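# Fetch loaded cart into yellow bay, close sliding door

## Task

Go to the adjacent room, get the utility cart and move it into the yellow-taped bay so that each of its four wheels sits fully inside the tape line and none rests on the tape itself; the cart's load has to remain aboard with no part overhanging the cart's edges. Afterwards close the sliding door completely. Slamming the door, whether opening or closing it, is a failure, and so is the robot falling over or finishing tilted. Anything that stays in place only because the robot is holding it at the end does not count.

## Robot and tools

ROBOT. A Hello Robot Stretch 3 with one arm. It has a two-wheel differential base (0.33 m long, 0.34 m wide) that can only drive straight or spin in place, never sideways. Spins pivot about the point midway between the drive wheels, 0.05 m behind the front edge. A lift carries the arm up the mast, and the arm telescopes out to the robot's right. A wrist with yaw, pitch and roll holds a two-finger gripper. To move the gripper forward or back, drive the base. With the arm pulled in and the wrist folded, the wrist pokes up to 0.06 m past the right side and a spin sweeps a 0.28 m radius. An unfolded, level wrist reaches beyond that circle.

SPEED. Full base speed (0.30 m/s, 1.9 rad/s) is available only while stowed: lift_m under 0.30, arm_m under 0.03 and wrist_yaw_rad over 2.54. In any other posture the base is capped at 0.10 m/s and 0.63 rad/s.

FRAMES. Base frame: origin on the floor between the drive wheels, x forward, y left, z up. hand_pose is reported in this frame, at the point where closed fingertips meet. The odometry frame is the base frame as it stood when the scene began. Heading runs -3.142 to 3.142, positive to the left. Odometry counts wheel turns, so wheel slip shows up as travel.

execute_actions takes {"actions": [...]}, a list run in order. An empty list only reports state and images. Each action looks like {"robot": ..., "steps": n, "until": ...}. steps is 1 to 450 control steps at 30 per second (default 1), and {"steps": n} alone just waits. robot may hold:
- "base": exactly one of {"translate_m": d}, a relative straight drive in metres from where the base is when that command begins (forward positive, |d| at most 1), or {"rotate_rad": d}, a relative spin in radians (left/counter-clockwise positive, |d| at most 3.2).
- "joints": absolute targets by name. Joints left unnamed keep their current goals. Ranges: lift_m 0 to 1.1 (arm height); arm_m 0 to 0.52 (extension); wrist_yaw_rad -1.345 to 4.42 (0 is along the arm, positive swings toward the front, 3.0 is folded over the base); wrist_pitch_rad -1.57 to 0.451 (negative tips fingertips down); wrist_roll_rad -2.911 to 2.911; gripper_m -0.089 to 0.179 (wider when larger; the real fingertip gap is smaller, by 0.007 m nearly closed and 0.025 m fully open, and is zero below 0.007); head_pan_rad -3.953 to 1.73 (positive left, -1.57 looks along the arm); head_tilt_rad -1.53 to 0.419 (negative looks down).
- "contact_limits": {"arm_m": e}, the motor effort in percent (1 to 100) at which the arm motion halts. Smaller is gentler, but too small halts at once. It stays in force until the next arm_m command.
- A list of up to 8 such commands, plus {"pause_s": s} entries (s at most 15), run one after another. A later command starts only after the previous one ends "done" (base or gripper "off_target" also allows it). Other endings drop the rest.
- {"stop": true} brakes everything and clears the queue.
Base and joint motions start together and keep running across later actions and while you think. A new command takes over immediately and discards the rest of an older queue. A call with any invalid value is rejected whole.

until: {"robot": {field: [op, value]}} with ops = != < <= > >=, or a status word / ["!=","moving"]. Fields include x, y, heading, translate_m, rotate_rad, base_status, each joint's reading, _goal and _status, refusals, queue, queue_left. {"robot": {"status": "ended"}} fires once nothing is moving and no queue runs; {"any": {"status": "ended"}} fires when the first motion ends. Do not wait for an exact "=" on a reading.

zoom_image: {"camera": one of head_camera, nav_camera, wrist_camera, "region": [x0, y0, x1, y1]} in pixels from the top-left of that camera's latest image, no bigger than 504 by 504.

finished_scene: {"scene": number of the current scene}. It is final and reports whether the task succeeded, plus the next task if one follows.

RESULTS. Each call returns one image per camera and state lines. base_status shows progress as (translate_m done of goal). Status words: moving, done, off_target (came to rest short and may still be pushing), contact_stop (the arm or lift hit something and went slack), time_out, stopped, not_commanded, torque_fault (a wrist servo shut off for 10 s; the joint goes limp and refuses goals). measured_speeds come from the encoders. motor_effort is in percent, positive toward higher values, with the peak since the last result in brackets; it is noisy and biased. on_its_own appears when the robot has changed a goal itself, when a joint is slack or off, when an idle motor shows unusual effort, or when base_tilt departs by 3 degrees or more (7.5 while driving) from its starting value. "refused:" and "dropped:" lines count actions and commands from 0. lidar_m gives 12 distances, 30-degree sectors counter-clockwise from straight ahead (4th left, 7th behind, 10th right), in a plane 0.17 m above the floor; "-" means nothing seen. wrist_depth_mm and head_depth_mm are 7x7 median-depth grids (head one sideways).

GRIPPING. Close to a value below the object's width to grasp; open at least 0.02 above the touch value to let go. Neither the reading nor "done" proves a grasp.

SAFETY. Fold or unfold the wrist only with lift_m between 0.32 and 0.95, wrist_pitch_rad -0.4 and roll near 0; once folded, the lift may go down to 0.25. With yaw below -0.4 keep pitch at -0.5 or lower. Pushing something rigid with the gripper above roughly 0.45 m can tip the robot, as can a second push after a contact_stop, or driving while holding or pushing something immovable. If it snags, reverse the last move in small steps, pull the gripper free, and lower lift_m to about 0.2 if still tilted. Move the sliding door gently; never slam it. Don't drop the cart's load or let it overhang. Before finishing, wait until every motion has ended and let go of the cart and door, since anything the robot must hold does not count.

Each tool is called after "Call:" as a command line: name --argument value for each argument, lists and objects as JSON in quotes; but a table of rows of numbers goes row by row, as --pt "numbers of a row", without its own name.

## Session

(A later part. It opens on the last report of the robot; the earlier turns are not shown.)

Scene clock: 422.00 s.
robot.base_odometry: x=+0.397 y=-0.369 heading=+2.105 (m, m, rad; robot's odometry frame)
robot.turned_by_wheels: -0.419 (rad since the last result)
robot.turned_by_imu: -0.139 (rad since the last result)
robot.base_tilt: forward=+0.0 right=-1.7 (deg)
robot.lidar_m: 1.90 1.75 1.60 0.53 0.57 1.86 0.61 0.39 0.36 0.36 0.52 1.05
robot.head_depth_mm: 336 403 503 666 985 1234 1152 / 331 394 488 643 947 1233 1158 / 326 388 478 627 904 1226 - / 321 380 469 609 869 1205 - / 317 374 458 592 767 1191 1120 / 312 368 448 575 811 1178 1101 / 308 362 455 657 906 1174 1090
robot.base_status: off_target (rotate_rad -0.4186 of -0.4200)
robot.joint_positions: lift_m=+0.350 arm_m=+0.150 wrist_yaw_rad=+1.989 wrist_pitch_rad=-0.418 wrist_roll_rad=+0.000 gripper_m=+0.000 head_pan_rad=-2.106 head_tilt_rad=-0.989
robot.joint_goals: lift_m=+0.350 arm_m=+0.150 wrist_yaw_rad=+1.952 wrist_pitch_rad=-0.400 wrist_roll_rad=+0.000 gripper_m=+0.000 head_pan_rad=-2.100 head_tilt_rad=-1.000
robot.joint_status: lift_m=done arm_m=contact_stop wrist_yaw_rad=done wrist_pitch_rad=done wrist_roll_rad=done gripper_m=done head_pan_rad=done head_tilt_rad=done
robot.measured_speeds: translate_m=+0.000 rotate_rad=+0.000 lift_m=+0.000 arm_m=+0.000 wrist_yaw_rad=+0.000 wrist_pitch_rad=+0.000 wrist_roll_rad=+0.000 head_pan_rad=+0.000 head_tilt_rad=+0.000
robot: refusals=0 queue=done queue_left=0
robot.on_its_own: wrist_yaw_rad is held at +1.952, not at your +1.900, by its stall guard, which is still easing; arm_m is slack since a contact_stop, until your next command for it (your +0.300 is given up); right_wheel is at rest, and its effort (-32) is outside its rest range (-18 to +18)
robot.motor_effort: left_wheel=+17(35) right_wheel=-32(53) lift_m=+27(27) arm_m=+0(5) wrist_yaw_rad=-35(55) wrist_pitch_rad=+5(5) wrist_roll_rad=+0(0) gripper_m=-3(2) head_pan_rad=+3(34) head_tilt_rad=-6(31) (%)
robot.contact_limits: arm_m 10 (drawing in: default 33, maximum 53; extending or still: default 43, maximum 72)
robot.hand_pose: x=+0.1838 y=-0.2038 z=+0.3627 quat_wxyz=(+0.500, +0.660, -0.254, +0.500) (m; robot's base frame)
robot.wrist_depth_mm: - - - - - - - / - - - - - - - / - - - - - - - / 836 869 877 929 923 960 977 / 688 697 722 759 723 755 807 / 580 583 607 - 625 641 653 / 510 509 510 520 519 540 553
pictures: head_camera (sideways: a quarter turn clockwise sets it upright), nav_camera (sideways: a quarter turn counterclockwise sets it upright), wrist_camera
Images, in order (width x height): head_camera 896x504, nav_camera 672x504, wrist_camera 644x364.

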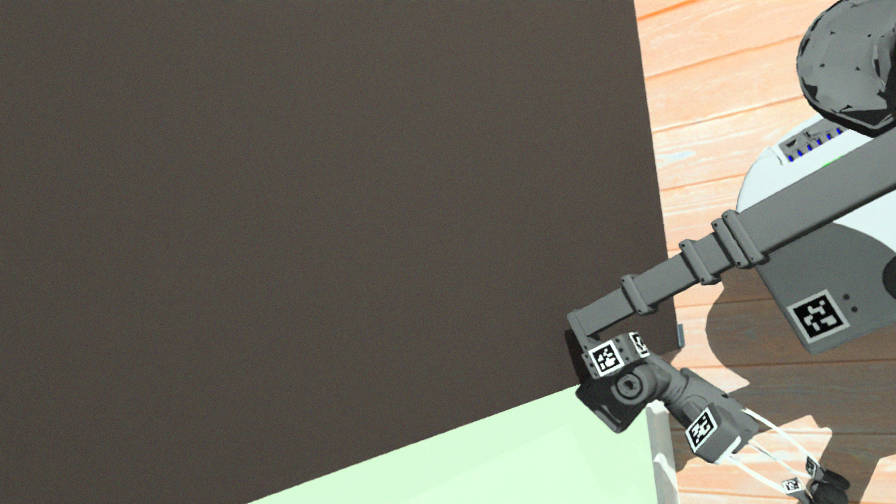

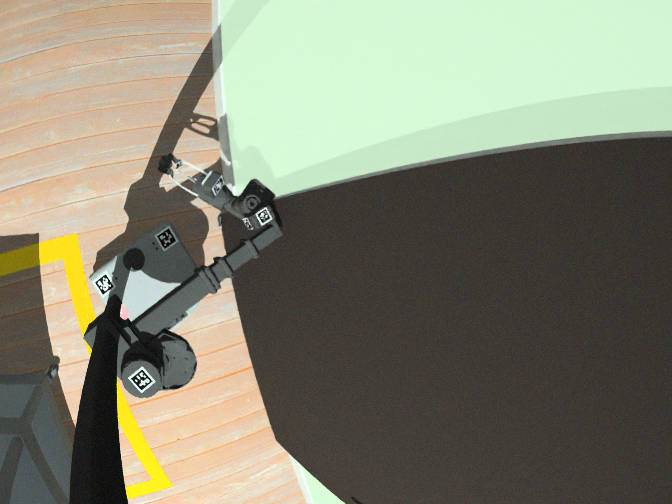

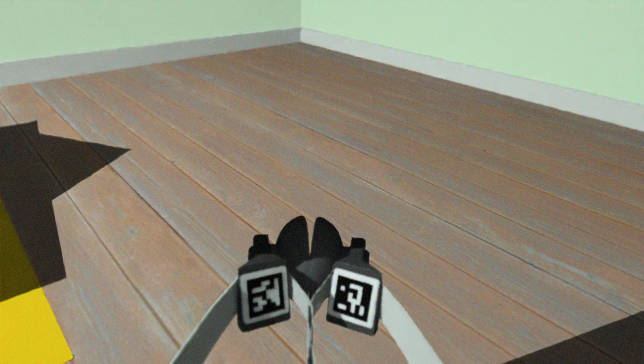

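Call:
execute_actions --actions '[{"robot":[{"base":{"translate_m":0.05}},{"base":{"rotate_rad":-0.2},"joints":{"arm_m":0.0,"wrist_yaw_rad":1.7}},{"base":{"translate_m":-0.45},"joints":{"head_pan_rad":-2.3,"head_tilt_rad":-0.6}}],"steps":450,"until":{"robot":{"status":"ended"}}}]'

Scene clock: 431.93 s.
robot.base_odometry: x=+0.518 y=-0.751 heading=+1.903 (m, m, rad; robot's odometry frame)
robot.turned_by_wheels: -0.201 (rad since the last result)
robot.turned_by_imu: -0.202 (rad since the last result)
robot.base_tilt: forward=-0.1 right=-1.7 (deg)
robot.lidar_m: 2.28 2.04 0.52 0.52 0.63 1.48 0.86 0.37 0.30 0.30 0.33 0.53
robot.head_depth_mm: 329 375 434 515 636 819 1232 / 308 347 398 465 561 704 942 / 292 323 366 423 501 613 788 / - 302 340 389 454 544 677 / - 290 317 359 413 489 592 / - - 298 333 381 442 527 / - - 287 312 353 405 474
robot.base_status: done (translate_m -0.4500 of -0.4500)
robot.joint_positions: lift_m=+0.350 arm_m=+0.000 wrist_yaw_rad=+1.703 wrist_pitch_rad=-0.418 wrist_roll_rad=+0.001 gripper_m=+0.000 head_pan_rad=-2.293 head_tilt_rad=-0.606
robot.joint_goals: lift_m=+0.350 arm_m=+0.000 wrist_yaw_rad=+1.700 wrist_pitch_rad=-0.400 wrist_roll_rad=+0.000 gripper_m=+0.000 head_pan_rad=-2.300 head_tilt_rad=-0.600
robot.joint_status: lift_m=done arm_m=done wrist_yaw_rad=done wrist_pitch_rad=done wrist_roll_rad=done gripper_m=done head_pan_rad=done head_tilt_rad=done
robot.measured_speeds: translate_m=+0.000 rotate_rad=+0.000 lift_m=+0.000 arm_m=+0.000 wrist_yaw_rad=+0.000 wrist_pitch_rad=+0.000 wrist_roll_rad=+0.000 head_pan_rad=+0.000 head_tilt_rad=+0.000
robot: refusals=0 queue=done queue_left=0
robot.motor_effort: left_wheel=+2(20) right_wheel=-2(32) lift_m=+27(27) arm_m=-4(4) wrist_yaw_rad=-3(36) wrist_pitch_rad=+5(5) wrist_roll_rad=-1(0) gripper_m=-3(2) head_pan_rad=-4(26) head_tilt_rad=+3(30) (%)
robot.hand_pose: x=+0.2011 y=-0.1158 z=+0.3627 quat_wxyz=(+0.566, +0.617, -0.345, +0.423) (m; robot's base frame)
robot.wrist_depth_mm: - - - - - - 493 / - - - - - 945 465 / - - - - - 828 340 / 843 853 880 928 961 765 322 / 703 711 728 771 740 651 306 / 575 587 614 - 612 599 293 / 495 518 508 528 529 465 282
pictures: head_camera (sideways: a quarter turn clockwise sets it upright), nav_camera (sideways: a quarter turn counterclockwise sets it upright), wrist_camera
Images, in order (width x height): head_camera 896x504, nav_camera 672x504, wrist_camera 644x364.

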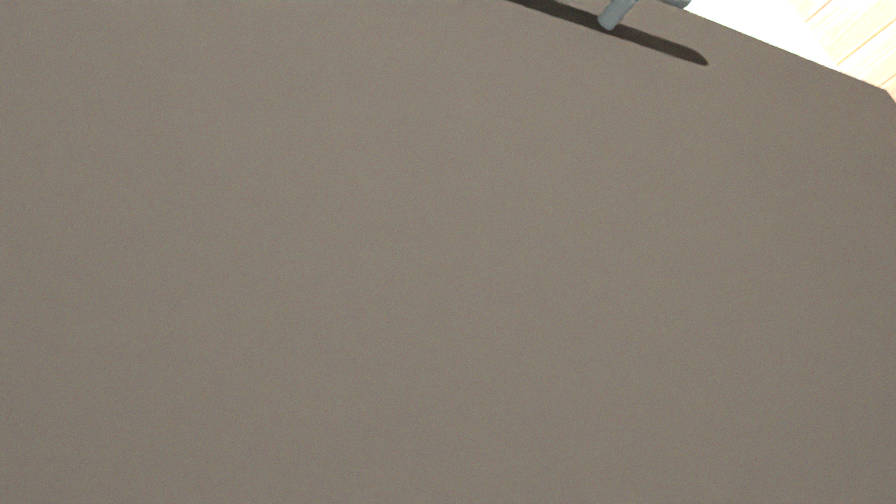

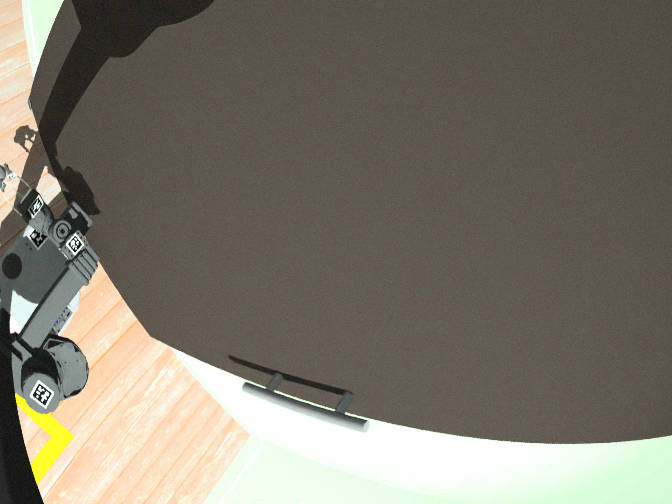

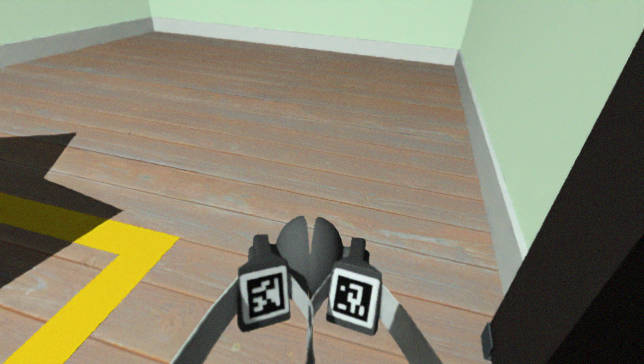

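Call:
execute_actions --actions '[{"robot":{"base":{"translate_m":-0.4},"joints":{"head_pan_rad":-1.9,"head_tilt_rad":-0.7}},"steps":450,"until":{"robot":{"status":"ended"}}}]'

Scene clock: 437.27 s.
robot.base_odometry: x=+0.649 y=-1.129 heading=+1.903 (m, m, rad; robot's odometry frame)
robot.turned_by_wheels: +0.000 (rad since the last result)
robot.turned_by_imu: -0.001 (rad since the last result)
robot.base_tilt: forward=-0.1 right=-1.7 (deg)
robot.lidar_m: 2.67 0.72 0.65 0.65 1.32 1.08 0.70 0.29 0.24 0.23 0.26 0.41
robot.head_depth_mm: - - - 291 333 530 742 / - - - 287 325 379 597 / - - - - 316 361 392 / - - - - 307 382 500 / - - - - 303 369 480 / - - - - 299 357 460 / - - - - 295 346 442
robot.base_status: done (translate_m -0.4000 of -0.4000)
robot.joint_positions: lift_m=+0.350 arm_m=+0.000 wrist_yaw_rad=+1.703 wrist_pitch_rad=-0.418 wrist_roll_rad=+0.001 gripper_m=+0.000 head_pan_rad=-1.907 head_tilt_rad=-0.691
robot.joint_goals: lift_m=+0.350 arm_m=+0.000 wrist_yaw_rad=+1.700 wrist_pitch_rad=-0.400 wrist_roll_rad=+0.000 gripper_m=+0.000 head_pan_rad=-1.900 head_tilt_rad=-0.700
robot.joint_status: lift_m=done arm_m=done wrist_yaw_rad=done wrist_pitch_rad=done wrist_roll_rad=done gripper_m=done head_pan_rad=done head_tilt_rad=done
robot.measured_speeds: translate_m=+0.000 rotate_rad=+0.000 lift_m=+0.000 arm_m=+0.000 wrist_yaw_rad=+0.000 wrist_pitch_rad=+0.000 wrist_roll_rad=+0.000 head_pan_rad=+0.000 head_tilt_rad=+0.000
robot: refusals=0 queue=done queue_left=0
robot.motor_effort: left_wheel=+2(3) right_wheel=-2(5) lift_m=+27(27) arm_m=-5(4) wrist_yaw_rad=-3(2) wrist_pitch_rad=+5(5) wrist_roll_rad=+0(0) gripper_m=-3(2) head_pan_rad=+4(35) head_tilt_rad=-4(17) (%)
robot.hand_pose: x=+0.2011 y=-0.1158 z=+0.3627 quat_wxyz=(+0.566, +0.617, -0.345, +0.423) (m; robot's base frame)
robot.wrist_depth_mm: - - - - - 504 237 / - - - - - 446 225 / - - - - - 412 213 / 832 858 877 951 907 371 202 / 687 701 704 769 719 338 194 / 569 581 607 - 621 314 186 / 501 507 508 524 518 290 179
pictures: head_camera (sideways: a quarter turn clockwise sets it upright), nav_camera (sideways: a quarter turn counterclockwise sets it upright), wrist_camera
Images, in order (width x height): head_camera 896x504, nav_camera 672x504, wrist_camera 644x364.

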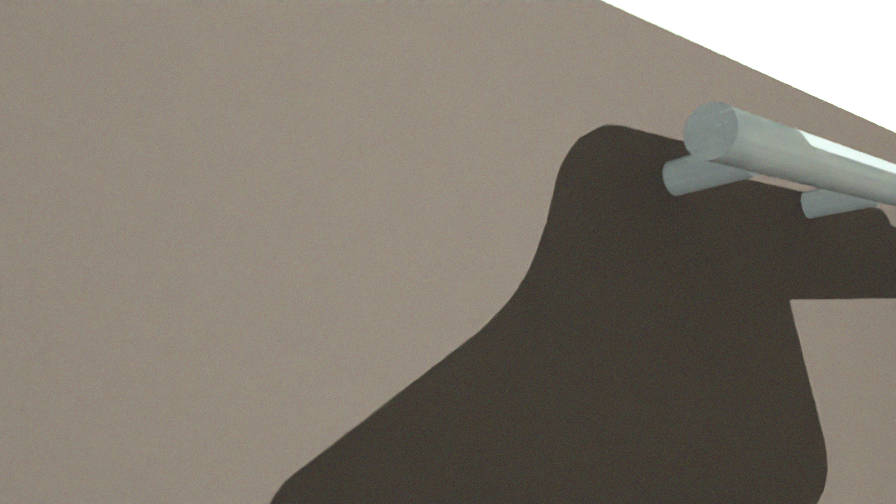

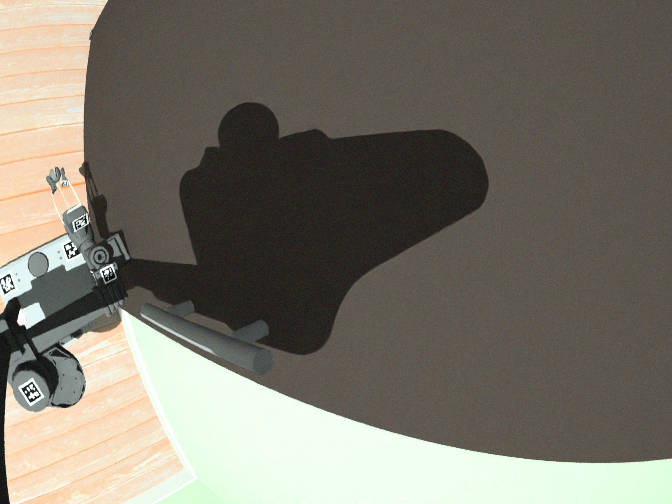

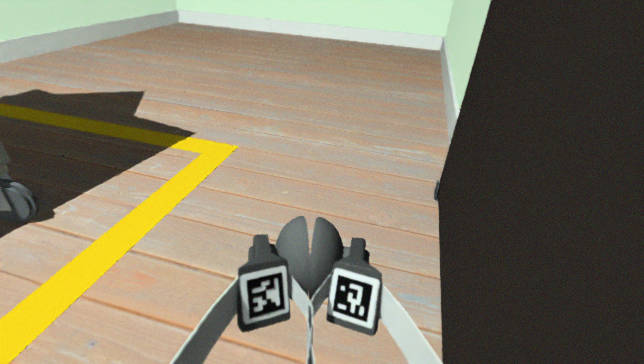

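Call:
finished_scene --scene 1

The scene is finished: the task was done.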